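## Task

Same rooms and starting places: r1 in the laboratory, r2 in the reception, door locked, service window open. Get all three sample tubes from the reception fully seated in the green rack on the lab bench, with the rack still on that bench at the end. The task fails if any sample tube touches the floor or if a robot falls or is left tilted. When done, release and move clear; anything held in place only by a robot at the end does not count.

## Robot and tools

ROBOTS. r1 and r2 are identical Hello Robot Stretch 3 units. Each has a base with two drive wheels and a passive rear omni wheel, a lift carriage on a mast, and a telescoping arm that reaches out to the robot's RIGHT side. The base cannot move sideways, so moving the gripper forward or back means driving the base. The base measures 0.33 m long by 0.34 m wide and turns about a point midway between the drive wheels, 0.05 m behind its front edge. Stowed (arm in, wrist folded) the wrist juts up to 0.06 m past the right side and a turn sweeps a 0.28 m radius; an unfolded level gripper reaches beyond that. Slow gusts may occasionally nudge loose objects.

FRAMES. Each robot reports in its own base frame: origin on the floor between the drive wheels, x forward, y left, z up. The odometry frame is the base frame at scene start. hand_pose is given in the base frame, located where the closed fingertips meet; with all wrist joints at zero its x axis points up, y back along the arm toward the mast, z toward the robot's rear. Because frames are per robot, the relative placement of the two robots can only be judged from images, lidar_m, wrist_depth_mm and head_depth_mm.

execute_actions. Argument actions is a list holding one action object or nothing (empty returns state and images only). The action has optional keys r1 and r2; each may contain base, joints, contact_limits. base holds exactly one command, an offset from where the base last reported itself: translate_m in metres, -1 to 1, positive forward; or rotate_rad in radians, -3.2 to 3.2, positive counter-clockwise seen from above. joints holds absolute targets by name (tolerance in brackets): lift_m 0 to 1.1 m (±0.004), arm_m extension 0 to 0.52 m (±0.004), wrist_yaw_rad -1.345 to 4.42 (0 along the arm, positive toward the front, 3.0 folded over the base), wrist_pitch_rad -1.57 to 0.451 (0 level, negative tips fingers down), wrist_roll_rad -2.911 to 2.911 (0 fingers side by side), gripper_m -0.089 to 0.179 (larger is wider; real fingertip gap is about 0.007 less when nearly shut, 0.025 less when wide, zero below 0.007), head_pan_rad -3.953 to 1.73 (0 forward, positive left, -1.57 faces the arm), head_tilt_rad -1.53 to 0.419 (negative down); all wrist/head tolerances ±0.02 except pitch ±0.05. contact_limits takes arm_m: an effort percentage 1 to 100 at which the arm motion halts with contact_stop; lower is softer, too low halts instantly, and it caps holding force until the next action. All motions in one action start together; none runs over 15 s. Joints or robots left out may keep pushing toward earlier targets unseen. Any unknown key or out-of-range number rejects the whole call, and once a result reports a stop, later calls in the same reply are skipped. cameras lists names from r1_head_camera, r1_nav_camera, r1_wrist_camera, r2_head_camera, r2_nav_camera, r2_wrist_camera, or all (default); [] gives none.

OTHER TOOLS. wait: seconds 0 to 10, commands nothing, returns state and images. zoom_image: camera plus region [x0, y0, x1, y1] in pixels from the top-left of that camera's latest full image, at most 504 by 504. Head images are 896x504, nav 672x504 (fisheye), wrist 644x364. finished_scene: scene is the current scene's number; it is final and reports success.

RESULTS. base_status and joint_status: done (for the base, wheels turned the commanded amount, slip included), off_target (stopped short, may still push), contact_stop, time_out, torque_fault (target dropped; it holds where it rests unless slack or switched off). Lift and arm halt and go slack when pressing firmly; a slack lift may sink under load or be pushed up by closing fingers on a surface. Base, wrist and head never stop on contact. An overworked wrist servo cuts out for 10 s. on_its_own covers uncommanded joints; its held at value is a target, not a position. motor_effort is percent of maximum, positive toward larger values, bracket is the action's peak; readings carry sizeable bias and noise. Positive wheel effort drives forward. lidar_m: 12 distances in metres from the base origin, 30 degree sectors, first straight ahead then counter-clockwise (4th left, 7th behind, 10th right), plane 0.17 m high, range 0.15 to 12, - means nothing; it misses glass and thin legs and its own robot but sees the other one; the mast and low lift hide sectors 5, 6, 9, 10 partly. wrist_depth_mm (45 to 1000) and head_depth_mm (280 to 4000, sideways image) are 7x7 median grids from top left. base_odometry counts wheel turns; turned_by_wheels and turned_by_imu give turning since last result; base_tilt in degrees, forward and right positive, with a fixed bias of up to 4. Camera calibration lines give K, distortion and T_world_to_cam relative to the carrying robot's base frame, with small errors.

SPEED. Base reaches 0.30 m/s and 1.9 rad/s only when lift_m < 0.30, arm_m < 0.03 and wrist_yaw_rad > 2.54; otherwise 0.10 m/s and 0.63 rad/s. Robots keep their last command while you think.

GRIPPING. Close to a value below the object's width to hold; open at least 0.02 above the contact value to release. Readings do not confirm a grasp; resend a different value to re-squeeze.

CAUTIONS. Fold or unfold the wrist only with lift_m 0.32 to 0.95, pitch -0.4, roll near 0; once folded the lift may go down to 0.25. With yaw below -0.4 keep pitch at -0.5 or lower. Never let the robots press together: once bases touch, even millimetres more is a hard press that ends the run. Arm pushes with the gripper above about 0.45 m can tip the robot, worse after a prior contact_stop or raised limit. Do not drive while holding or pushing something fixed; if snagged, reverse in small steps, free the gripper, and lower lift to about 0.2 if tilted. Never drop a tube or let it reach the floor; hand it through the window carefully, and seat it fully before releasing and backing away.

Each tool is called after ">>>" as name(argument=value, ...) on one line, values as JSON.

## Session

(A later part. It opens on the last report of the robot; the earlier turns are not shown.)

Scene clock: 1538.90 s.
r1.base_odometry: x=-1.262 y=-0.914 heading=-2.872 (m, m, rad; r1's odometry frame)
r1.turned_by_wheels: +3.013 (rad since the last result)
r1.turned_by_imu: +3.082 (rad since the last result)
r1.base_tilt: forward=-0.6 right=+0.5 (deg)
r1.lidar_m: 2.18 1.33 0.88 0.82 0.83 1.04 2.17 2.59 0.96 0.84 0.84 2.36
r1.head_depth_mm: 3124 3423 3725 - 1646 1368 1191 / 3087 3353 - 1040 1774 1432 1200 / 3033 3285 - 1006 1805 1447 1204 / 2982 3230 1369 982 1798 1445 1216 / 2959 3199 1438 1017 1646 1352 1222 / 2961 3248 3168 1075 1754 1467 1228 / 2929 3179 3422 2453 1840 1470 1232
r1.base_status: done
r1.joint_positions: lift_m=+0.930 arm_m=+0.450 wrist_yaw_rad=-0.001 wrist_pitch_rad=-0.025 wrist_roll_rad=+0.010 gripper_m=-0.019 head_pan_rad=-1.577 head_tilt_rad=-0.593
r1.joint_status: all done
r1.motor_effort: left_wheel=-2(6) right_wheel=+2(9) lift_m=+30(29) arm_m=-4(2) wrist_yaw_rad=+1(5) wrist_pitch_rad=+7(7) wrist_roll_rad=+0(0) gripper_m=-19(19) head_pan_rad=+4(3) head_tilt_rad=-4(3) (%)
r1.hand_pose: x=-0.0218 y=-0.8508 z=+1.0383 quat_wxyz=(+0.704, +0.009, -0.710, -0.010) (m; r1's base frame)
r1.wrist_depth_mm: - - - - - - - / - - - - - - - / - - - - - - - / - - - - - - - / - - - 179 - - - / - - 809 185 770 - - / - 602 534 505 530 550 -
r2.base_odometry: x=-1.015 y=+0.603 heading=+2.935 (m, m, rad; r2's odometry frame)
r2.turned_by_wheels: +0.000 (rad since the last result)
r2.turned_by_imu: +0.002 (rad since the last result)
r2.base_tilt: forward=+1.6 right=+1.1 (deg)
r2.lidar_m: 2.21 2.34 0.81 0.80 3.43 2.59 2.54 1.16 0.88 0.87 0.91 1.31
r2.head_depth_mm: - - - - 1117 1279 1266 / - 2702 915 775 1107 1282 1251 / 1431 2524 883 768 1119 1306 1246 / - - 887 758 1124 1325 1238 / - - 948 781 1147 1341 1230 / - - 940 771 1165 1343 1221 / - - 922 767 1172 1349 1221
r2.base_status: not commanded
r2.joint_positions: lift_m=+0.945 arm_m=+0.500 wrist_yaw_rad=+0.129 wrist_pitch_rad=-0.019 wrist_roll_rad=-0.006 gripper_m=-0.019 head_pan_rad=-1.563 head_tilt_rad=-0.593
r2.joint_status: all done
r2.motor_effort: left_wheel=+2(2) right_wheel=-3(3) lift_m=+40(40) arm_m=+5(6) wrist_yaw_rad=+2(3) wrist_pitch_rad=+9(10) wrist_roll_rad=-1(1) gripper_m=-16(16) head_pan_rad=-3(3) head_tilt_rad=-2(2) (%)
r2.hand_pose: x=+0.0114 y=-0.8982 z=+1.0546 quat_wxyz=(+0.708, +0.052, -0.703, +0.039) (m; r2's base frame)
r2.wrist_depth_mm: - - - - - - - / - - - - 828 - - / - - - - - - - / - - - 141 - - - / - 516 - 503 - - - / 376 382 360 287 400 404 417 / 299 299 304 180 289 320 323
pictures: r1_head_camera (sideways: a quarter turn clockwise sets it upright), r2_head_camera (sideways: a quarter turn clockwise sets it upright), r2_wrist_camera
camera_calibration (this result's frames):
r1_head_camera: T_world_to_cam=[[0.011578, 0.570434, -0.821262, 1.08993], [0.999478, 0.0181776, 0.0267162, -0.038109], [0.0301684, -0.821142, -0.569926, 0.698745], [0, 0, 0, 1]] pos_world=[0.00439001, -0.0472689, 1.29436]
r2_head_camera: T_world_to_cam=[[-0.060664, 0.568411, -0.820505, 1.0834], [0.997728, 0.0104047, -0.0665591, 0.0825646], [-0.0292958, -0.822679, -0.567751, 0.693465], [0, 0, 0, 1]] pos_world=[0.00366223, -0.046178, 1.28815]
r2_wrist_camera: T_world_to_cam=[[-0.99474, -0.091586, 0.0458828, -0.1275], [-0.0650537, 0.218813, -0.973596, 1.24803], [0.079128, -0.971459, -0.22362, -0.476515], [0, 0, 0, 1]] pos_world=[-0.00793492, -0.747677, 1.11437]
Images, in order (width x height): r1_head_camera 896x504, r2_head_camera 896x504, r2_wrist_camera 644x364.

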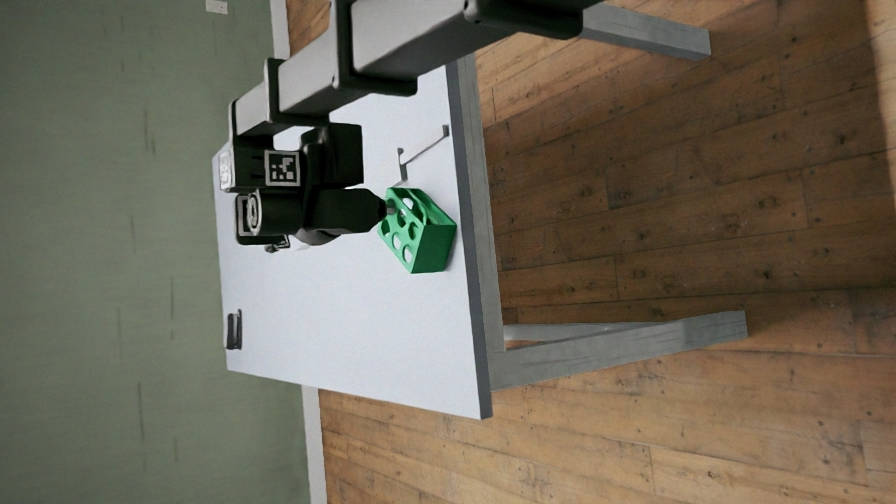

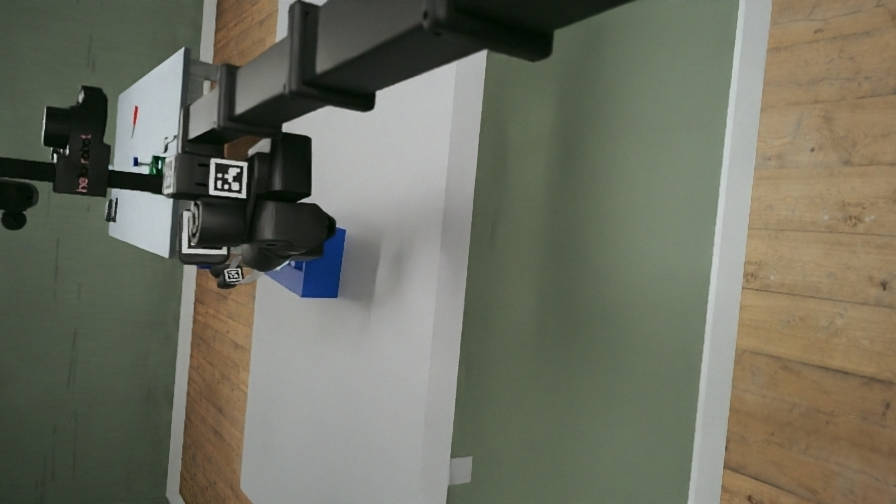

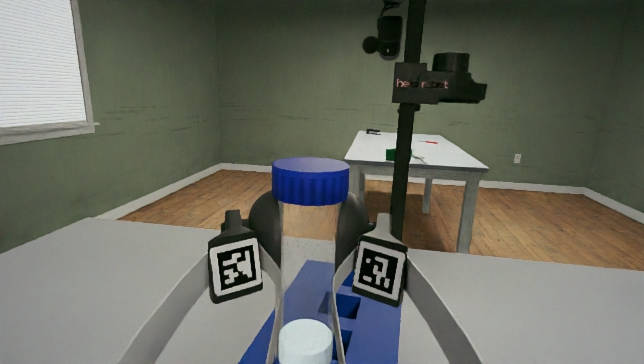

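>>> execute_actions(actions=[{"r1": {"joints": {"arm_m": 0.493, "lift_m": 0.745, "wrist_yaw_rad": 0.13}}, "r2": {"joints": {"lift_m": 0.882}}}], cameras=["r1_head_camera", "r1_wrist_camera", "r2_wrist_camera"])

Scene clock: 1570.17 s.
r1.base_odometry: x=-1.262 y=-0.914 heading=-2.872 (m, m, rad; r1's odometry frame)
r1.turned_by_wheels: +0.000 (rad since the last result)
r1.turned_by_imu: +0.000 (rad since the last result)
r1.base_tilt: forward=-0.5 right=+0.4 (deg)
r1.lidar_m: 2.18 1.33 0.88 0.82 0.83 1.04 2.17 2.59 0.96 0.84 0.84 2.36
r1.head_depth_mm: 3066 3411 3320 1030 1221 - 1174 / 3057 3351 1382 1044 1713 1432 1205 / 2993 3271 1448 1540 1781 1437 1205 / 3017 3165 1464 995 1804 1444 1222 / 2999 3186 1440 1022 1618 1358 1217 / 2937 3166 3157 1082 1762 1462 1232 / 2877 3187 3452 2471 1847 1464 1233
r1.base_status: not commanded
r1.joint_positions: lift_m=+0.765 arm_m=+0.493 wrist_yaw_rad=+0.128 wrist_pitch_rad=+0.078 wrist_roll_rad=+0.010 gripper_m=-0.019 head_pan_rad=-1.577 head_tilt_rad=-0.593
r1.joint_status: lift_m contact_stop (moved -0.165 of -0.185); the others done
r1.on_its_own: lift_m is slack since a contact_stop, until your next command for it (your +0.745 is given up); wrist_pitch_rad is at rest, and its effort (-22) is outside its rest range (-20 to +32)
r1.motor_effort: left_wheel=-2(2) right_wheel=+2(2) lift_m=+29(29) arm_m=+4(4) wrist_yaw_rad=+2(1) wrist_pitch_rad=-22(29) wrist_roll_rad=+0(0) gripper_m=-19(19) head_pan_rad=+3(3) head_tilt_rad=-4(4) (%)
r1.hand_pose: x=+0.0115 y=-0.8930 z=+0.8996 quat_wxyz=(+0.700, +0.018, -0.710, +0.073) (m; r1's base frame)
r1.wrist_depth_mm: - - - - - - - / - - - - - - - / - - - - - - - / - - - - - - - / - - - 180 947 - - / - - 596 186 464 525 516 / - 380 351 236 345 362 359
r2.base_odometry: x=-1.015 y=+0.603 heading=+2.935 (m, m, rad; r2's odometry frame)
r2.turned_by_wheels: +0.000 (rad since the last result)
r2.turned_by_imu: +0.001 (rad since the last result)
r2.base_tilt: forward=+1.7 right=+1.1 (deg)
r2.lidar_m: 2.20 2.34 0.81 0.80 3.45 2.60 2.54 1.16 0.88 0.86 0.92 1.31
r2.head_depth_mm: - - 1020 751 - - 1243 / - 2701 1128 809 1105 1292 1257 / 3331 1832 - 767 1119 1307 1249 / - - - 760 1136 1326 1239 / - - 946 781 1141 1339 1234 / - - 939 769 1157 1344 1232 / - - 926 768 1174 1345 1220
r2.base_status: not commanded
r2.joint_positions: lift_m=+0.882 arm_m=+0.500 wrist_yaw_rad=+0.128 wrist_pitch_rad=-0.013 wrist_roll_rad=-0.006 gripper_m=-0.019 head_pan_rad=-1.563 head_tilt_rad=-0.593
r2.joint_status: all done
r2.motor_effort: left_wheel=+2(2) right_wheel=-3(3) lift_m=+30(34) arm_m=+3(5) wrist_yaw_rad=+1(1) wrist_pitch_rad=+6(9) wrist_roll_rad=-1(1) gripper_m=-16(16) head_pan_rad=-2(3) head_tilt_rad=-2(2) (%)
r2.hand_pose: x=+0.0113 y=-0.8985 z=+0.9934 quat_wxyz=(+0.708, +0.050, -0.703, +0.041) (m; r2's base frame)
r2.wrist_depth_mm: - - - - - - - / - - - - - - - / - - - - 862 - - / - - - 141 - - - / 362 367 393 255 398 410 416 / 270 273 171 188 289 292 296 / 215 216 161 153 162 229 233
pictures: r1_head_camera (sideways: a quarter turn clockwise sets it upright), r1_wrist_camera, r2_wrist_camera
camera_calibration (this result's frames):
r1_head_camera: T_world_to_cam=[[0.0115782, 0.570547, -0.821183, 1.08982], [0.999478, 0.0181746, 0.0267196, -0.0381134], [0.0301694, -0.821063, -0.570039, 0.698892], [0, 0, 0, 1]] pos_world=[0.00439005, -0.0472679, 1.29436]
r1_wrist_camera: T_world_to_cam=[[-0.992236, -0.123458, -0.0150099, -0.0860361], [0.00701345, 0.0649521, -0.997864, 0.992634], [0.124169, -0.990222, -0.0635819, -0.663422], [0, 0, 0, 1]] pos_world=[-0.00995356, -0.73203, 0.94704]
r2_wrist_camera: T_world_to_cam=[[-0.994805, -0.0909866, 0.0456629, -0.124025], [-0.0642366, 0.213052, -0.974927, 1.18469], [0.0789767, -0.972795, -0.21779, -0.49746], [0, 0, 0, 1]] pos_world=[-0.00799265, -0.747611, 1.0523]
Images, in order (width x height): r1_head_camera 896x504, r1_wrist_camera 644x364, r2_wrist_camera 644x364.

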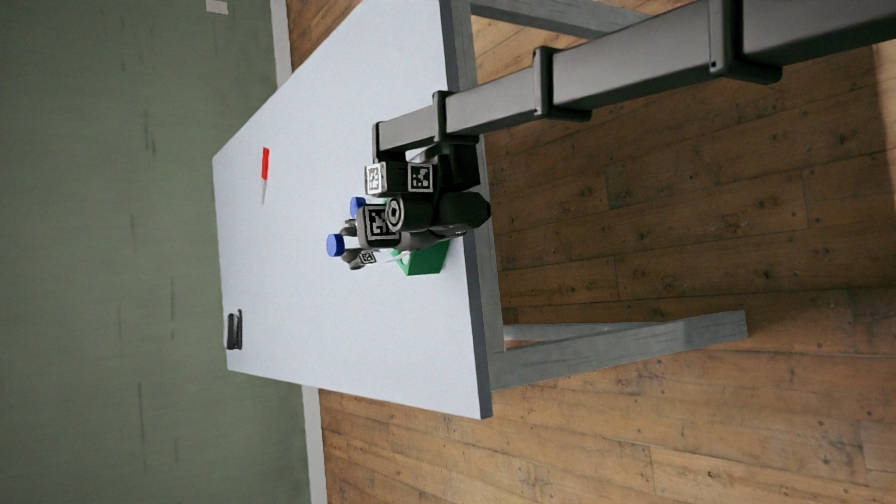

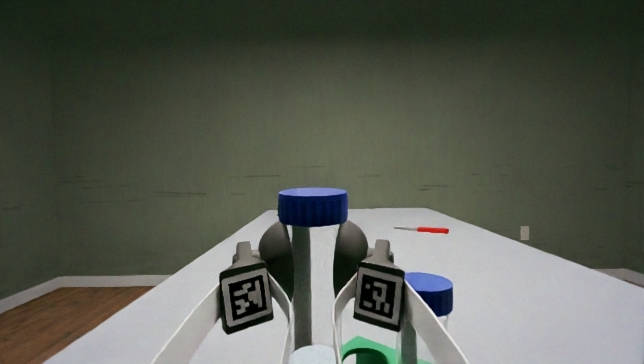

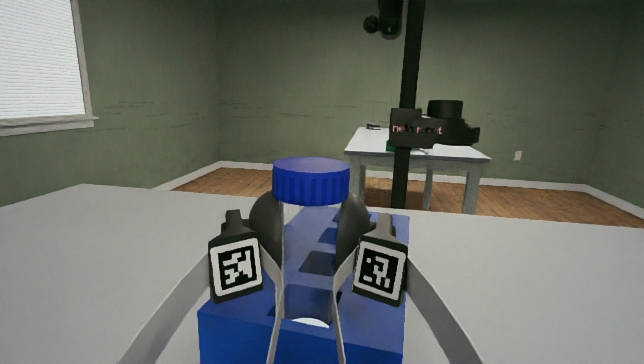

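>>> execute_actions(actions=[{"r1": {"joints": {"lift_m": 0.815}}, "r2": {"joints": {"gripper_m": 0.06}}}], cameras=["r1_head_camera", "r1_wrist_camera", "r2_wrist_camera"])

Scene clock: 1575.50 s.
r1.base_odometry: x=-1.262 y=-0.914 heading=-2.872 (m, m, rad; r1's odometry frame)
r1.turned_by_wheels: +0.000 (rad since the last result)
r1.turned_by_imu: +0.000 (rad since the last result)
r1.base_tilt: forward=-0.5 right=+0.5 (deg)
r1.lidar_m: 2.18 1.33 0.88 0.82 0.83 1.04 2.17 2.59 0.96 0.84 0.84 2.36
r1.head_depth_mm: 3107 3501 3163 1028 - - 1173 / 3093 3380 1466 1084 1712 1434 1206 / 2998 3242 1499 998 1799 1447 1212 / 2928 3261 1508 989 1799 1439 1217 / 2955 3125 1439 1014 1626 1345 1228 / 2953 3250 3204 1080 1774 1464 1226 / 2903 3190 3407 2468 1829 1475 1236
r1.base_status: not commanded
r1.joint_positions: lift_m=+0.815 arm_m=+0.493 wrist_yaw_rad=+0.128 wrist_pitch_rad=-0.021 wrist_roll_rad=+0.010 gripper_m=-0.019 head_pan_rad=-1.577 head_tilt_rad=-0.593
r1.joint_status: all done
r1.motor_effort: left_wheel=-2(2) right_wheel=+2(2) lift_m=+36(37) arm_m=+4(4) wrist_yaw_rad=+1(2) wrist_pitch_rad=+6(14) wrist_roll_rad=+0(0) gripper_m=-20(20) head_pan_rad=+3(3) head_tilt_rad=-5(4) (%)
r1.hand_pose: x=+0.0113 y=-0.8914 z=+0.9241 quat_wxyz=(+0.703, +0.053, -0.708, +0.037) (m; r1's base frame)
r1.wrist_depth_mm: - - - - - - - / - - - - - - - / - - - - - - - / - - - - - - - / - - 868 180 758 746 - / - - 545 186 513 488 485 / - 378 357 246 335 367 364
r2.base_odometry: x=-1.015 y=+0.603 heading=+2.935 (m, m, rad; r2's odometry frame)
r2.turned_by_wheels: +0.000 (rad since the last result)
r2.turned_by_imu: +0.001 (rad since the last result)
r2.base_tilt: forward=+1.7 right=+1.0 (deg)
r2.lidar_m: 2.20 2.33 0.81 0.80 3.45 2.60 2.54 1.16 0.88 0.87 0.92 1.31
r2.head_depth_mm: - - 1016 754 - - 1234 / - 2473 1124 807 1108 1297 1256 / 1468 2411 - 768 1115 1307 1259 / - - - 757 1134 1323 1241 / - - 926 783 1143 1340 1235 / - - 938 773 1154 1338 1226 / - - 928 767 1169 1343 1219
r2.base_status: not commanded
r2.joint_positions: lift_m=+0.882 arm_m=+0.500 wrist_yaw_rad=+0.128 wrist_pitch_rad=-0.018 wrist_roll_rad=-0.006 gripper_m=+0.060 head_pan_rad=-1.563 head_tilt_rad=-0.593
r2.joint_status: all done
r2.motor_effort: left_wheel=+3(2) right_wheel=-3(3) lift_m=+31(31) arm_m=+3(3) wrist_yaw_rad=+0(1) wrist_pitch_rad=+9(8) wrist_roll_rad=-1(1) gripper_m=+0(78) head_pan_rad=-2(3) head_tilt_rad=-2(3) (%)
r2.hand_pose: x=+0.0113 y=-0.8984 z=+0.9922 quat_wxyz=(+0.708, +0.052, -0.703, +0.039) (m; r2's base frame)
r2.wrist_depth_mm: - - - - - - - / - - - - - - - / - - - - - - - / - - - 145 - - - / 358 368 388 251 395 401 408 / 268 270 173 187 177 291 295 / 213 215 162 152 206 227 229
pictures: r1_head_camera (sideways: a quarter turn clockwise sets it upright), r1_wrist_camera, r2_wrist_camera
camera_calibration (this result's frames):
r1_head_camera: T_world_to_cam=[[0.0115781, 0.570547, -0.821183, 1.08982], [0.999478, 0.0181748, 0.0267196, -0.0381134], [0.0301696, -0.821064, -0.570039, 0.698892], [0, 0, 0, 1]] pos_world=[0.00439006, -0.0472679, 1.29436]
r1_wrist_camera: T_world_to_cam=[[-0.992413, -0.122088, -0.0144955, -0.0849093], [-0.00561708, 0.162803, -0.986643, 1.09404], [0.122817, -0.979076, -0.162254, -0.559096], [0, 0, 0, 1]] pos_world=[-0.00945331, -0.735877, 0.98748]
r2_wrist_camera: T_world_to_cam=[[-0.994778, -0.0911991, 0.0458288, -0.124331], [-0.0648014, 0.217428, -0.973923, 1.18647], [0.0788564, -0.971806, -0.222202, -0.49232], [0, 0, 0, 1]] pos_world=[-0.00797393, -0.747751, 1.05183]
Images, in order (width x height): r1_head_camera 896x504, r1_wrist_camera 644x364, r2_wrist_camera 644x364.

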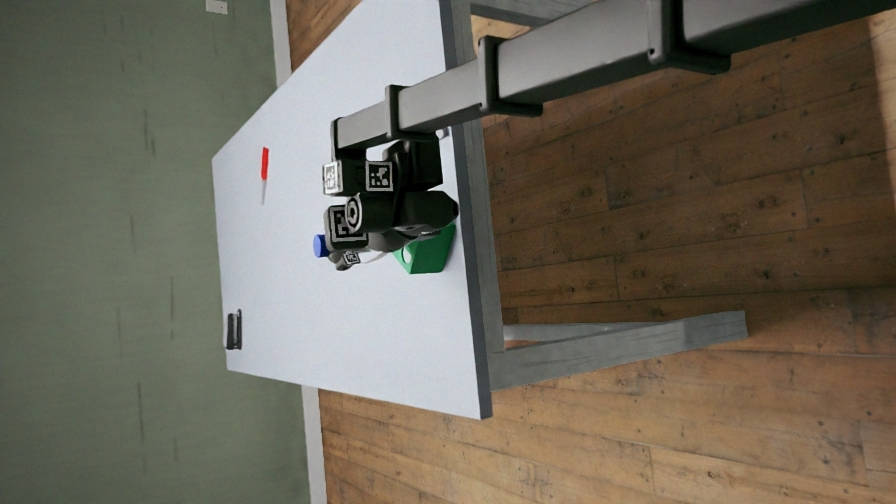

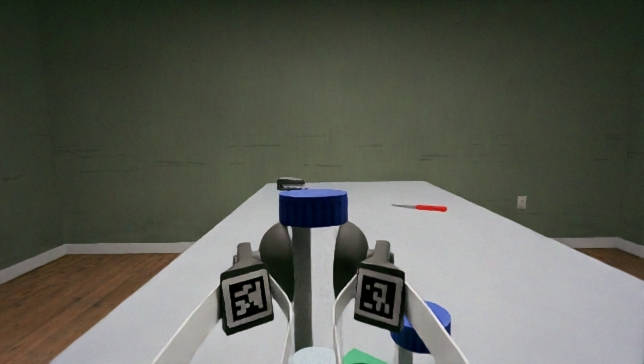

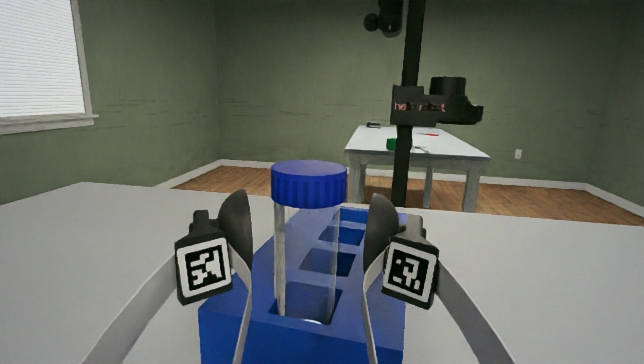

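>>> zoom_image(camera="r1_wrist_camera", region=[270, 264, 480, 364])

>>> zoom_image(camera="r1_head_camera", region=[300, 190, 470, 290])

Region (270, 264, 480, 364) of r1_wrist_camera's 644x364 image, scaled by 2.400; it fills the top 240 rows of this view, and the rest is white.

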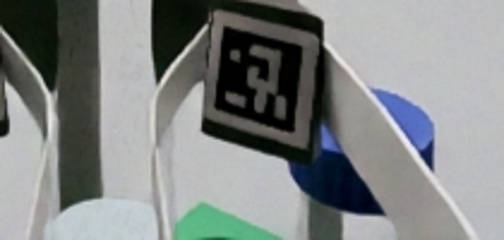

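Region (300, 190, 470, 290) of r1_head_camera's 896x504 image, scaled by 2.965, with more detail than that image has; it fills the top 296 rows of this view, and the rest is white.

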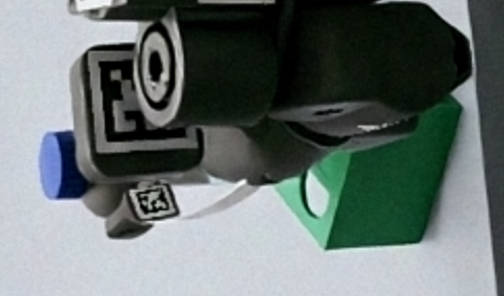

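>>> execute_actions(actions=[])

Scene clock: 1585.77 s.
r1.base_odometry: x=-1.262 y=-0.914 heading=-2.872 (m, m, rad; r1's odometry frame)
r1.turned_by_wheels: +0.000 (rad since the last result)
r1.turned_by_imu: +0.000 (rad since the last result)
r1.base_tilt: forward=-0.6 right=+0.5 (deg)
r1.lidar_m: 2.18 1.33 0.88 0.82 0.83 1.04 2.16 2.60 0.96 0.84 0.84 2.35
r1.head_depth_mm: 3072 3404 3119 1026 - - 1176 / 3114 3417 1463 1090 1740 1428 1205 / 3017 3301 1502 1000 1778 1433 1207 / 2966 3226 1512 987 1786 1454 1215 / 2926 3169 1436 1018 1640 1356 1222 / 2874 3206 3120 1077 1766 1458 1226 / 2873 3153 3431 2437 1829 1467 1232
r1.base_status: not commanded
r1.joint_positions: lift_m=+0.815 arm_m=+0.493 wrist_yaw_rad=+0.128 wrist_pitch_rad=-0.021 wrist_roll_rad=+0.010 gripper_m=-0.019 head_pan_rad=-1.577 head_tilt_rad=-0.593
r1.joint_status: all done
r1.motor_effort: left_wheel=-2(2) right_wheel=+2(2) lift_m=+36(37) arm_m=+4(4) wrist_yaw_rad=+1(2) wrist_pitch_rad=+6(14) wrist_roll_rad=+0(0) gripper_m=-18(20) head_pan_rad=+3(3) head_tilt_rad=-5(4) (%)
r1.hand_pose: x=+0.0113 y=-0.8914 z=+0.9241 quat_wxyz=(+0.703, +0.053, -0.708, +0.037) (m; r1's base frame)
r1.wrist_depth_mm: - - - - - - - / - - - - - - - / - - - - - - - / - - - - - - - / - - 882 180 756 742 - / - - 543 185 513 491 486 / - 376 356 248 335 367 363
r2.base_odometry: x=-1.015 y=+0.603 heading=+2.935 (m, m, rad; r2's odometry frame)
r2.turned_by_wheels: +0.000 (rad since the last result)
r2.turned_by_imu: +0.001 (rad since the last result)
r2.base_tilt: forward=+1.7 right=+1.1 (deg)
r2.lidar_m: 2.21 2.33 0.81 0.80 3.43 2.60 2.54 1.16 0.89 0.86 0.91 1.31
r2.head_depth_mm: - - 1011 753 - - 1237 / - 2493 1125 806 1109 1287 1251 / 1469 2414 - 767 1118 1301 1248 / - - - 759 1126 1329 1244 / - - 924 781 1145 1340 1235 / - - 938 772 1159 1341 1232 / - - 927 764 1170 1346 1216
r2.base_status: not commanded
r2.joint_positions: lift_m=+0.882 arm_m=+0.500 wrist_yaw_rad=+0.128 wrist_pitch_rad=-0.018 wrist_roll_rad=-0.006 gripper_m=+0.060 head_pan_rad=-1.563 head_tilt_rad=-0.593
r2.joint_status: all done
r2.motor_effort: left_wheel=+2(2) right_wheel=-3(3) lift_m=+31(31) arm_m=+3(3) wrist_yaw_rad=+1(1) wrist_pitch_rad=+9(8) wrist_roll_rad=-1(1) gripper_m=+0(78) head_pan_rad=-3(3) head_tilt_rad=-2(3) (%)
r2.hand_pose: x=+0.0113 y=-0.8984 z=+0.9922 quat_wxyz=(+0.708, +0.052, -0.703, +0.039) (m; r2's base frame)
r2.wrist_depth_mm: - - - - - - - / - - - - - - - / - - - - - - - / - - - 145 - - - / 359 367 389 251 396 400 410 / 267 271 173 187 177 290 294 / 213 215 162 152 206 226 229
pictures: r1_head_camera (sideways: a quarter turn clockwise sets it upright), r1_nav_camera (sideways: a quarter turn counterclockwise sets it upright), r1_wrist_camera, r2_head_camera (sideways: a quarter turn clockwise sets it upright), r2_nav_camera (sideways: a quarter turn counterclockwise sets it upright), r2_wrist_camera
camera_calibration (this result's frames):
r1_head_camera: T_world_to_cam=[[0.0115783, 0.570548, -0.821183, 1.08982], [0.999478, 0.0181745, 0.0267196, -0.0381134], [0.0301693, -0.821063, -0.570039, 0.698893], [0, 0, 0, 1]] pos_world=[0.00439004, -0.0472679, 1.29436]
r1_nav_camera: T_world_to_cam=[[0.0209224, -0.555461, 0.831279, -1.04076], [-0.999703, -0.0220021, 0.0104596, 0.0505213], [0.0124799, -0.831252, -0.555756, 0.683117], [0, 0, 0, 1]] pos_world=[0.0637563, -0.00914949, 1.24428]
r1_wrist_camera: T_world_to_cam=[[-0.992413, -0.122088, -0.0144955, -0.0849092], [-0.0056177, 0.162809, -0.986642, 1.09404], [0.122817, -0.979075, -0.162259, -0.55909], [0, 0, 0, 1]] pos_world=[-0.0094533, -0.735877, 0.98748]
r2_head_camera: T_world_to_cam=[[-0.0606641, 0.568411, -0.820505, 1.0834], [0.997728, 0.0104048, -0.0665591, 0.0825646], [-0.0292957, -0.822679, -0.567751, 0.693465], [0, 0, 0, 1]] pos_world=[0.00366223, -0.046178, 1.28815]
r2_nav_camera: T_world_to_cam=[[-0.0116361, -0.558155, 0.829655, -1.03824], [-0.999746, 0.022493, 0.00111063, 0.0622856], [-0.0192813, -0.829432, -0.558275, 0.678686], [0, 0, 0, 1]] pos_world=[0.0632746, -0.0179786, 1.24021]
r2_wrist_camera: T_world_to_cam=[[-0.994778, -0.091199, 0.0458289, -0.124331], [-0.0648014, 0.217428, -0.973923, 1.18647], [0.0788563, -0.971806, -0.222202, -0.49232], [0, 0, 0, 1]] pos_world=[-0.00797394, -0.747751, 1.05183]
Images, in order (width x height): r1_head_camera 896x504, r1_nav_camera 672x504, r1_wrist_camera 644x364, r2_head_camera 896x504, r2_nav_camera 672x504, r2_wrist_camera 644x364.

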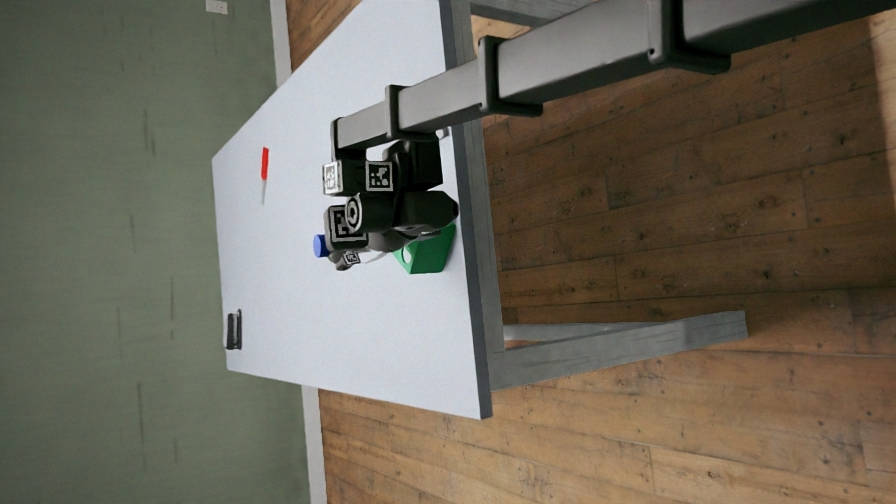

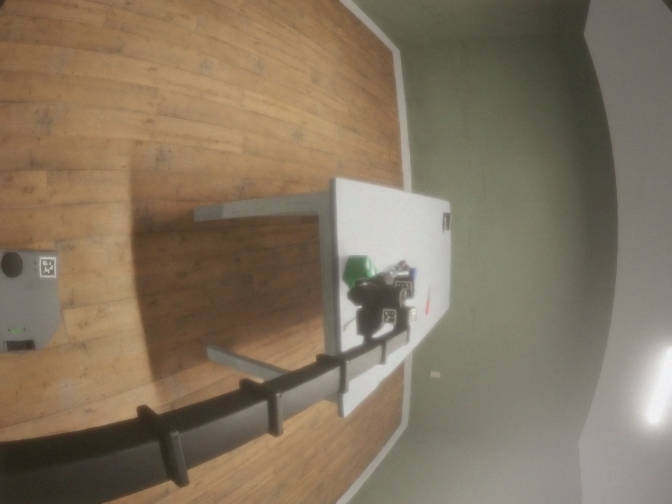

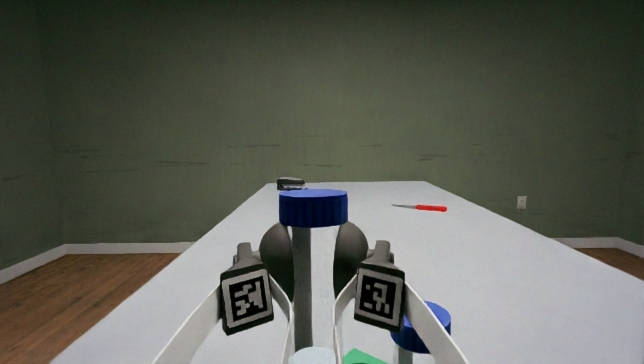

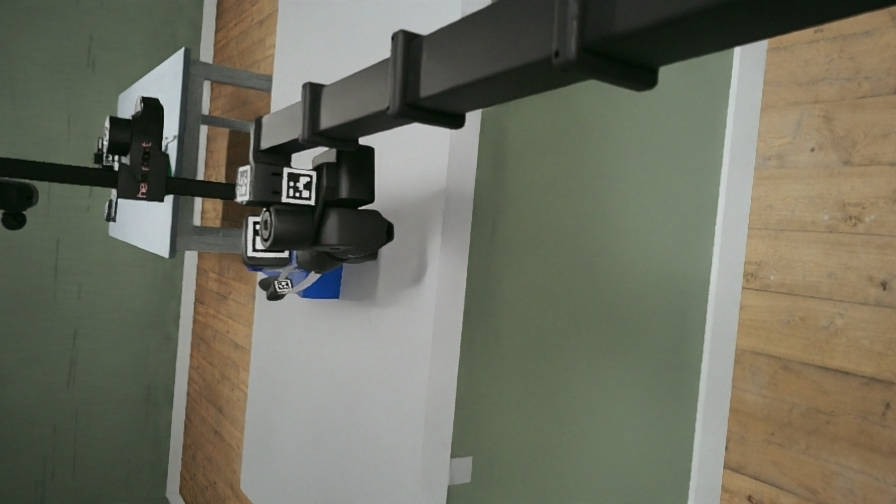

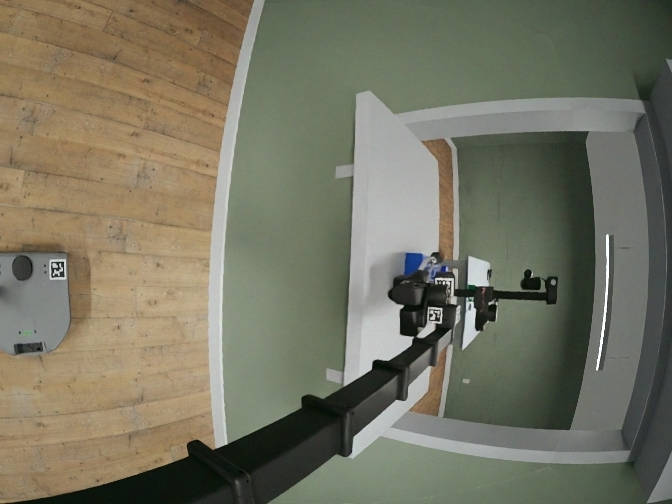

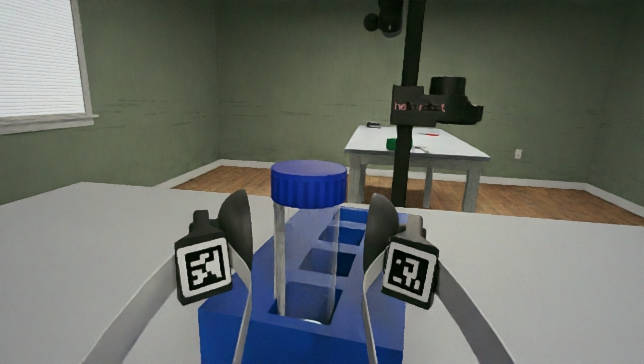

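>>> zoom_image(camera="r1_head_camera", region=[300, 190, 480, 300])

>>> zoom_image(camera="r1_wrist_camera", region=[240, 260, 480, 364])

Region (300, 190, 480, 300) of r1_head_camera's 896x504 image, scaled by 2.800, with more detail than that image has.

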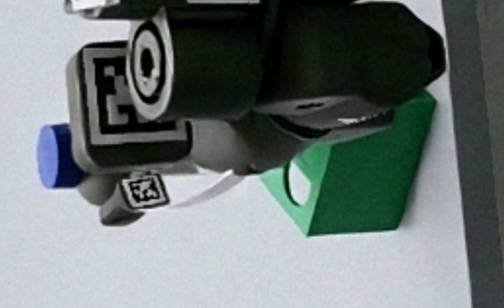

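Region (240, 260, 480, 364) of r1_wrist_camera's 644x364 image, scaled by 2.100; it fills the top 218 rows of this view, and the rest is white.

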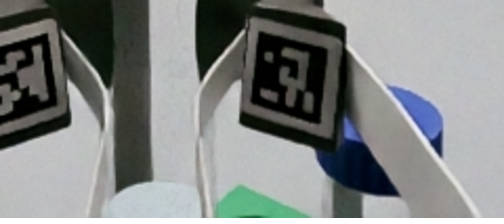

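>>> execute_actions(actions=[{"r1": {"joints": {"arm_m": 0.500, "wrist_yaw_rad": 0.108, "lift_m": 0.798}}, "r2": {"joints": {"arm_m": 0.43}}}], cameras=["r1_head_camera", "r1_wrist_camera", "r2_wrist_camera"])

Scene clock: 1638.93 s.
r1.base_odometry: x=-1.262 y=-0.914 heading=-2.872 (m, m, rad; r1's odometry frame)
r1.turned_by_wheels: +0.000 (rad since the last result)
r1.turned_by_imu: +0.000 (rad since the last result)
r1.base_tilt: forward=-0.6 right=+0.5 (deg)
r1.lidar_m: 2.17 1.33 0.88 0.82 0.83 1.04 2.17 2.60 0.97 0.84 0.84 2.35
r1.head_depth_mm: 3087 3456 3110 1033 1163 - 1169 / 3082 3419 1388 1088 1721 1427 1202 / 3034 3251 1496 1018 1786 1443 1205 / 2995 3212 1507 984 1803 1438 1218 / 2965 3165 1427 1017 1634 1346 1221 / 2938 3198 3168 1085 1777 1463 1225 / 2902 3162 3417 2432 1841 1478 1235
r1.base_status: not commanded
r1.joint_positions: lift_m=+0.798 arm_m=+0.500 wrist_yaw_rad=+0.111 wrist_pitch_rad=-0.022 wrist_roll_rad=+0.010 gripper_m=-0.019 head_pan_rad=-1.577 head_tilt_rad=-0.593
r1.joint_status: all done
r1.motor_effort: left_wheel=-2(2) right_wheel=+2(2) lift_m=+31(32) arm_m=+4(4) wrist_yaw_rad=-2(4) wrist_pitch_rad=+6(6) wrist_roll_rad=+0(0) gripper_m=-19(18) head_pan_rad=+4(3) head_tilt_rad=-4(4) (%)
r1.hand_pose: x=+0.0068 y=-0.8988 z=+0.9071 quat_wxyz=(+0.703, +0.047, -0.709, +0.031) (m; r1's base frame)
r1.wrist_depth_mm: - - - - - - - / - - - - - - - / - - - - - - - / - - - - - - - / - - 719 180 704 685 - / - 469 502 185 474 457 450 / - 351 329 233 324 337 335
r2.base_odometry: x=-1.015 y=+0.603 heading=+2.935 (m, m, rad; r2's odometry frame)
r2.turned_by_wheels: +0.000 (rad since the last result)
r2.turned_by_imu: +0.001 (rad since the last result)
r2.base_tilt: forward=+1.6 right=+1.0 (deg)
r2.lidar_m: 2.20 2.34 0.81 0.80 3.45 2.61 2.54 1.16 0.89 0.87 0.92 1.31
r2.head_depth_mm: - - 1009 783 - - 1234 / - 2527 1847 754 1130 1297 1254 / 3400 2422 - 733 1122 1304 1246 / - - - 756 1134 1321 1239 / - - 948 782 1147 1337 1234 / - - 934 772 1155 1338 1224 / - - 924 765 1175 1342 1217
r2.base_status: not commanded
r2.joint_positions: lift_m=+0.882 arm_m=+0.430 wrist_yaw_rad=+0.128 wrist_pitch_rad=-0.018 wrist_roll_rad=-0.006 gripper_m=+0.060 head_pan_rad=-1.563 head_tilt_rad=-0.593
r2.joint_status: all done
r2.motor_effort: left_wheel=+2(2) right_wheel=-3(3) lift_m=+31(30) arm_m=-7(8) wrist_yaw_rad=+1(0) wrist_pitch_rad=+9(9) wrist_roll_rad=-1(1) gripper_m=+1(1) head_pan_rad=-3(2) head_tilt_rad=-2(2) (%)
r2.hand_pose: x=+0.0113 y=-0.8290 z=+0.9922 quat_wxyz=(+0.708, +0.052, -0.703, +0.039) (m; r2's base frame)
r2.wrist_depth_mm: - - - - - - - / - - - - - - - / - - - - - - - / - 566 - 486 - - - / 362 367 390 254 424 400 410 / 269 272 238 220 255 291 296 / 214 217 217 220 222 228 230
pictures: r1_head_camera (sideways: a quarter turn clockwise sets it upright), r1_wrist_camera, r2_wrist_camera
camera_calibration (this result's frames):
r1_head_camera: T_world_to_cam=[[0.0115782, 0.570547, -0.821183, 1.08982], [0.999478, 0.0181746, 0.0267196, -0.0381134], [0.0301694, -0.821064, -0.570039, 0.698892], [0, 0, 0, 1]] pos_world=[0.00439005, -0.0472679, 1.29436]
r1_wrist_camera: T_world_to_cam=[[-0.994392, -0.10476, -0.0144901, -0.0748791], [-0.00287807, 0.163768, -0.986495, 1.07915], [0.105718, -0.980921, -0.163151, -0.569355], [0, 0, 0, 1]] pos_world=[-0.0111621, -0.743067, 0.970597]
r2_wrist_camera: T_world_to_cam=[[-0.994777, -0.0912047, 0.0458289, -0.118006], [-0.0648027, 0.217428, -0.973923, 1.17138], [0.0788619, -0.971806, -0.222202, -0.424886], [0, 0, 0, 1]] pos_world=[-0.00797334, -0.67836, 1.05183]
Images, in order (width x height): r1_head_camera 896x504, r1_wrist_camera 644x364, r2_wrist_camera 644x364.

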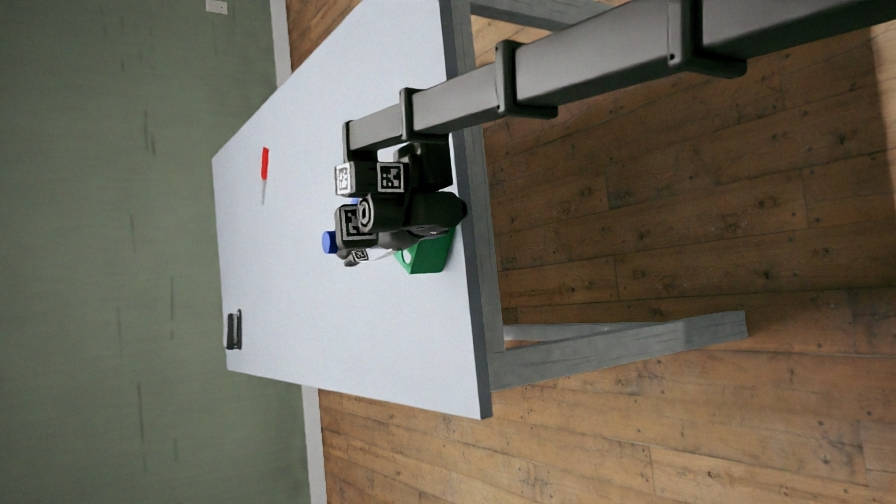

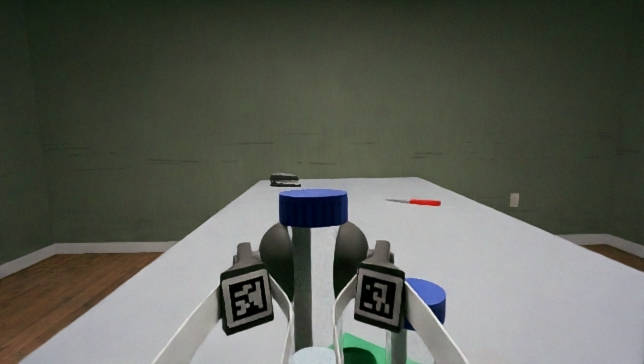

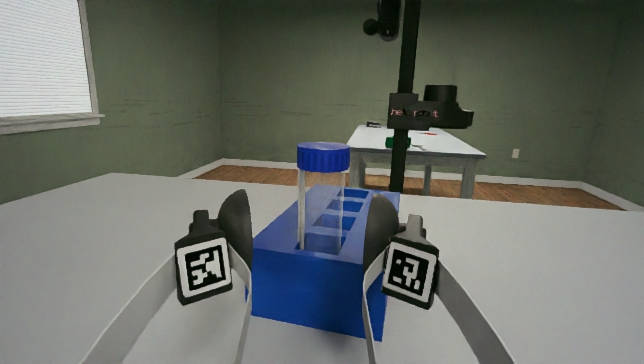

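>>> zoom_image(camera="r1_wrist_camera", region=[240, 200, 480, 364])

>>> zoom_image(camera="r1_head_camera", region=[300, 180, 480, 300])

Region (240, 200, 480, 364) of r1_wrist_camera's 644x364 image, scaled by 2.100; it fills the top 344 rows of this view, and the rest is white.

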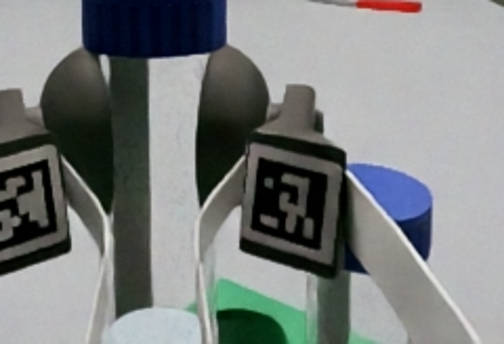

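Region (300, 180, 480, 300) of r1_head_camera's 896x504 image, scaled by 2.800, with more detail than that image has.

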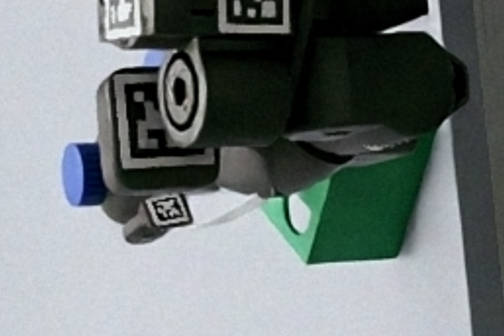

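>>> execute_actions(actions=[{"r1": {"joints": {"lift_m": 0.745}}, "r2": {"joints": {"arm_m": 0.36}}}], cameras=["r1_head_camera", "r1_wrist_camera"])

Scene clock: 1683.03 s.
r1.base_odometry: x=-1.262 y=-0.914 heading=-2.872 (m, m, rad; r1's odometry frame)
r1.turned_by_wheels: +0.000 (rad since the last result)
r1.turned_by_imu: +0.000 (rad since the last result)
r1.base_tilt: forward=-0.7 right=+0.5 (deg)
r1.lidar_m: 2.18 1.33 0.88 0.82 0.83 1.04 2.17 2.60 0.96 0.84 0.84 2.36
r1.head_depth_mm: 3135 3510 3149 1031 1234 - - / 3111 3372 1375 1043 1756 1430 1203 / 3018 3234 1394 - 1776 1440 1201 / 3024 3215 1405 990 1785 1449 1214 / 2968 3243 1440 1020 1642 1355 1221 / 2949 3231 3174 1081 1755 1465 1231 / 2894 3246 3401 2395 1844 1467 1229
r1.base_status: not commanded
r1.joint_positions: lift_m=+0.745 arm_m=+0.500 wrist_yaw_rad=+0.111 wrist_pitch_rad=-0.022 wrist_roll_rad=+0.010 gripper_m=-0.019 head_pan_rad=-1.577 head_tilt_rad=-0.593
r1.joint_status: all done
r1.motor_effort: left_wheel=-2(2) right_wheel=+2(2) lift_m=+31(27) arm_m=+4(4) wrist_yaw_rad=-2(2) wrist_pitch_rad=+6(6) wrist_roll_rad=+0(0) gripper_m=-19(19) head_pan_rad=+3(4) head_tilt_rad=-3(3) (%)
r1.hand_pose: x=+0.0068 y=-0.8988 z=+0.8541 quat_wxyz=(+0.703, +0.047, -0.709, +0.031) (m; r1's base frame)
r1.wrist_depth_mm: - - - - - - - / - - - - - - - / - - - - - - - / - - - - - - - / - - 535 179 187 509 503 / - 350 373 185 340 338 336 / 261 260 162 165 182 233 251
r2.base_odometry: x=-1.015 y=+0.603 heading=+2.935 (m, m, rad; r2's odometry frame)
r2.turned_by_wheels: +0.000 (rad since the last result)
r2.turned_by_imu: +0.001 (rad since the last result)
r2.base_tilt: forward=+1.6 right=+1.0 (deg)
r2.lidar_m: 2.20 2.33 0.81 0.80 3.44 2.60 2.54 1.16 0.89 0.86 0.91 1.31
r2.head_depth_mm: - - 1013 782 - - 1241 / - 2765 1114 1009 1127 1291 1258 / 3360 2154 1101 1013 1121 1309 1249 / - - 939 1023 1128 1321 1241 / - - 953 782 1143 1345 1238 / - - 937 773 1158 1344 1229 / - - 925 769 1171 1349 1220
r2.base_status: not commanded
r2.joint_positions: lift_m=+0.882 arm_m=+0.360 wrist_yaw_rad=+0.128 wrist_pitch_rad=-0.018 wrist_roll_rad=-0.006 gripper_m=+0.060 head_pan_rad=-1.563 head_tilt_rad=-0.593
r2.joint_status: all done
r2.motor_effort: left_wheel=+2(2) right_wheel=-3(3) lift_m=+31(30) arm_m=-6(7) wrist_yaw_rad=+1(1) wrist_pitch_rad=+9(9) wrist_roll_rad=-1(1) gripper_m=+1(0) head_pan_rad=-3(4) head_tilt_rad=-2(2) (%)
r2.hand_pose: x=+0.0113 y=-0.7590 z=+0.9922 quat_wxyz=(+0.708, +0.052, -0.703, +0.039) (m; r2's base frame)
r2.wrist_depth_mm: - - - - - - - / - - - - - - - / - - - - - - - / - 566 584 409 - - - / 358 367 392 291 429 400 411 / 268 272 264 281 259 289 294 / 213 217 218 221 223 228 229
pictures: r1_head_camera (sideways: a quarter turn clockwise sets it upright), r1_wrist_camera
camera_calibration (this result's frames):
r1_head_camera: T_world_to_cam=[[0.0115782, 0.570547, -0.821183, 1.08982], [0.999478, 0.0181747, 0.0267196, -0.0381134], [0.0301695, -0.821063, -0.570039, 0.698892], [0, 0, 0, 1]] pos_world=[0.00439005, -0.0472679, 1.29436]
r1_wrist_camera: T_world_to_cam=[[-0.994408, -0.104604, -0.0144906, -0.0755474], [-0.00284176, 0.163674, -0.98651, 1.02682], [0.105565, -0.980953, -0.163057, -0.578119], [0, 0, 0, 1]] pos_world=[-0.011178, -0.743074, 0.917603]
Images, in order (width x height): r1_head_camera 896x504, r1_wrist_camera 644x364.

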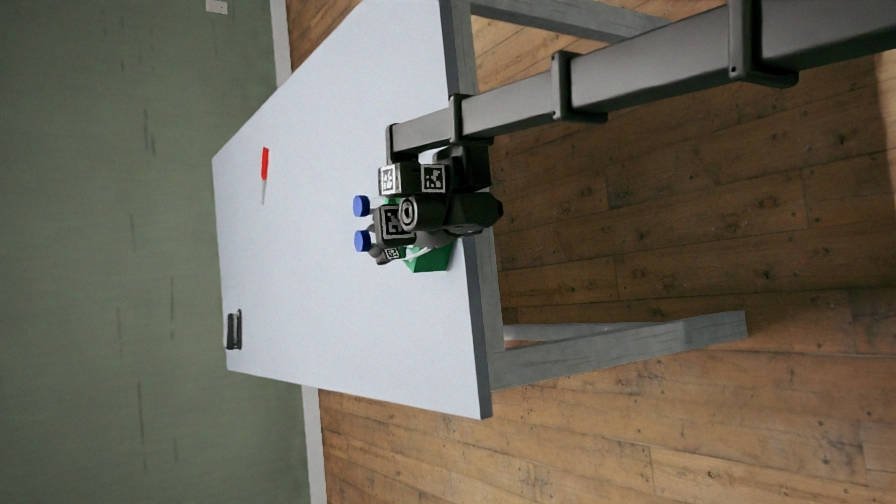

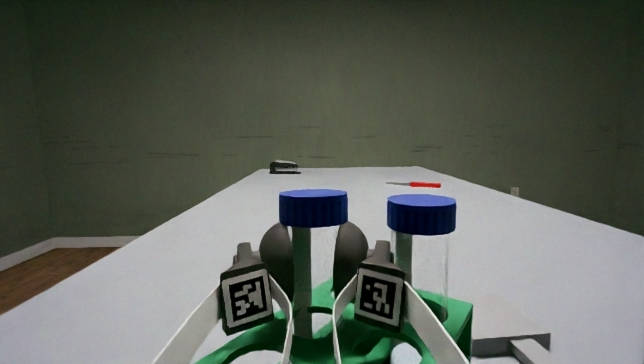

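>>> execute_actions(actions=[{"r1": {"joints": {"gripper_m": 0.047}}, "r2": {"joints": {"arm_m": 0.30}}}], cameras=["r1_head_camera", "r1_wrist_camera"])

Scene clock: 1693.80 s.
r1.base_odometry: x=-1.262 y=-0.914 heading=-2.872 (m, m, rad; r1's odometry frame)
r1.turned_by_wheels: +0.000 (rad since the last result)
r1.turned_by_imu: +0.000 (rad since the last result)
r1.base_tilt: forward=-0.5 right=+0.5 (deg)
r1.lidar_m: 2.18 1.33 0.88 0.82 0.83 1.04 2.16 2.60 0.96 0.84 0.84 2.35
r1.head_depth_mm: 3055 3423 3115 1031 1248 - - / 3088 3357 1377 1039 1764 1435 1193 / 3005 3226 1393 - 1758 1435 1213 / 2990 3221 1415 995 1805 1447 1218 / 3031 3243 1428 1023 1644 1365 1224 / 2893 3246 3167 1083 1751 1467 1226 / 2904 3183 3424 2437 1845 1482 1233
r1.base_status: not commanded
r1.joint_positions: lift_m=+0.745 arm_m=+0.500 wrist_yaw_rad=+0.110 wrist_pitch_rad=-0.022 wrist_roll_rad=+0.010 gripper_m=+0.047 head_pan_rad=-1.577 head_tilt_rad=-0.593
r1.joint_status: all done
r1.motor_effort: left_wheel=-2(2) right_wheel=+2(2) lift_m=+30(30) arm_m=+4(4) wrist_yaw_rad=-2(2) wrist_pitch_rad=+6(6) wrist_roll_rad=+0(0) gripper_m=+2(82) head_pan_rad=+4(3) head_tilt_rad=-4(4) (%)
r1.hand_pose: x=+0.0067 y=-0.8988 z=+0.8541 quat_wxyz=(+0.703, +0.047, -0.709, +0.031) (m; r1's base frame)
r1.wrist_depth_mm: - - - - - - - / - - - - - - - / - - - - - - - / - - - - - - - / - - 599 180 425 511 505 / - 349 - 269 363 337 336 / 261 261 234 158 181 233 250
r2.base_odometry: x=-1.015 y=+0.603 heading=+2.935 (m, m, rad; r2's odometry frame)
r2.turned_by_wheels: +0.000 (rad since the last result)
r2.turned_by_imu: +0.001 (rad since the last result)
r2.base_tilt: forward=+1.7 right=+1.0 (deg)
r2.lidar_m: 2.20 2.32 0.81 0.80 3.45 2.60 2.54 1.16 0.89 0.87 0.91 1.31
r2.head_depth_mm: - - 1011 754 - - 1233 / - 2733 1056 - 1126 1280 1256 / 3429 2150 1047 - 1117 1308 1247 / - - 926 - 1128 1325 1245 / - - 955 781 1142 1344 1233 / - - 940 776 1160 1346 1227 / - - 927 766 1174 1346 1217
r2.base_status: not commanded
r2.joint_positions: lift_m=+0.882 arm_m=+0.300 wrist_yaw_rad=+0.128 wrist_pitch_rad=-0.018 wrist_roll_rad=-0.006 gripper_m=+0.060 head_pan_rad=-1.563 head_tilt_rad=-0.593
r2.joint_status: all done
r2.motor_effort: left_wheel=+2(2) right_wheel=-3(3) lift_m=+30(31) arm_m=-7(7) wrist_yaw_rad=+1(1) wrist_pitch_rad=+8(9) wrist_roll_rad=-1(1) gripper_m=+0(1) head_pan_rad=-3(3) head_tilt_rad=-3(2) (%)
r2.hand_pose: x=+0.0113 y=-0.6990 z=+0.9922 quat_wxyz=(+0.708, +0.052, -0.703, +0.039) (m; r2's base frame)
r2.wrist_depth_mm: - - - - - - - / - - - - - - - / 516 - - - - - - / 494 570 595 418 632 - - / 361 369 395 348 426 401 413 / 270 273 264 281 257 291 296 / 214 217 219 221 225 227 231
pictures: r1_head_camera (sideways: a quarter turn clockwise sets it upright), r1_wrist_camera
camera_calibration (this result's frames):
r1_head_camera: T_world_to_cam=[[0.0115782, 0.570547, -0.821183, 1.08982], [0.999478, 0.0181747, 0.0267196, -0.0381134], [0.0301695, -0.821063, -0.570039, 0.698892], [0, 0, 0, 1]] pos_world=[0.00439005, -0.0472679, 1.29436]
r1_wrist_camera: T_world_to_cam=[[-0.994442, -0.104282, -0.0144908, -0.0753402], [-0.00278872, 0.163677, -0.98651, 1.02682], [0.105247, -0.980987, -0.163058, -0.578146], [0, 0, 0, 1]] pos_world=[-0.0112098, -0.743077, 0.917603]
Images, in order (width x height): r1_head_camera 896x504, r1_wrist_camera 644x364.

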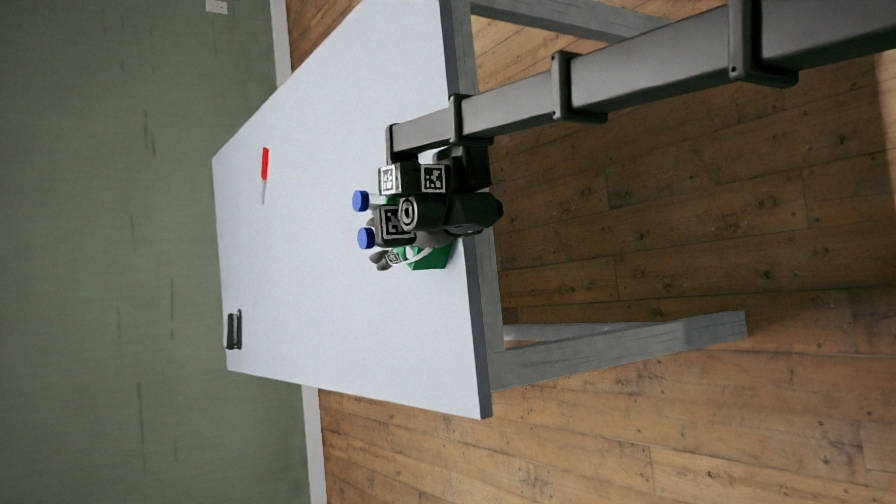

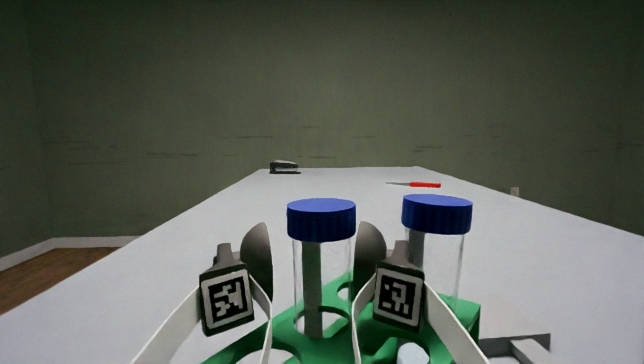

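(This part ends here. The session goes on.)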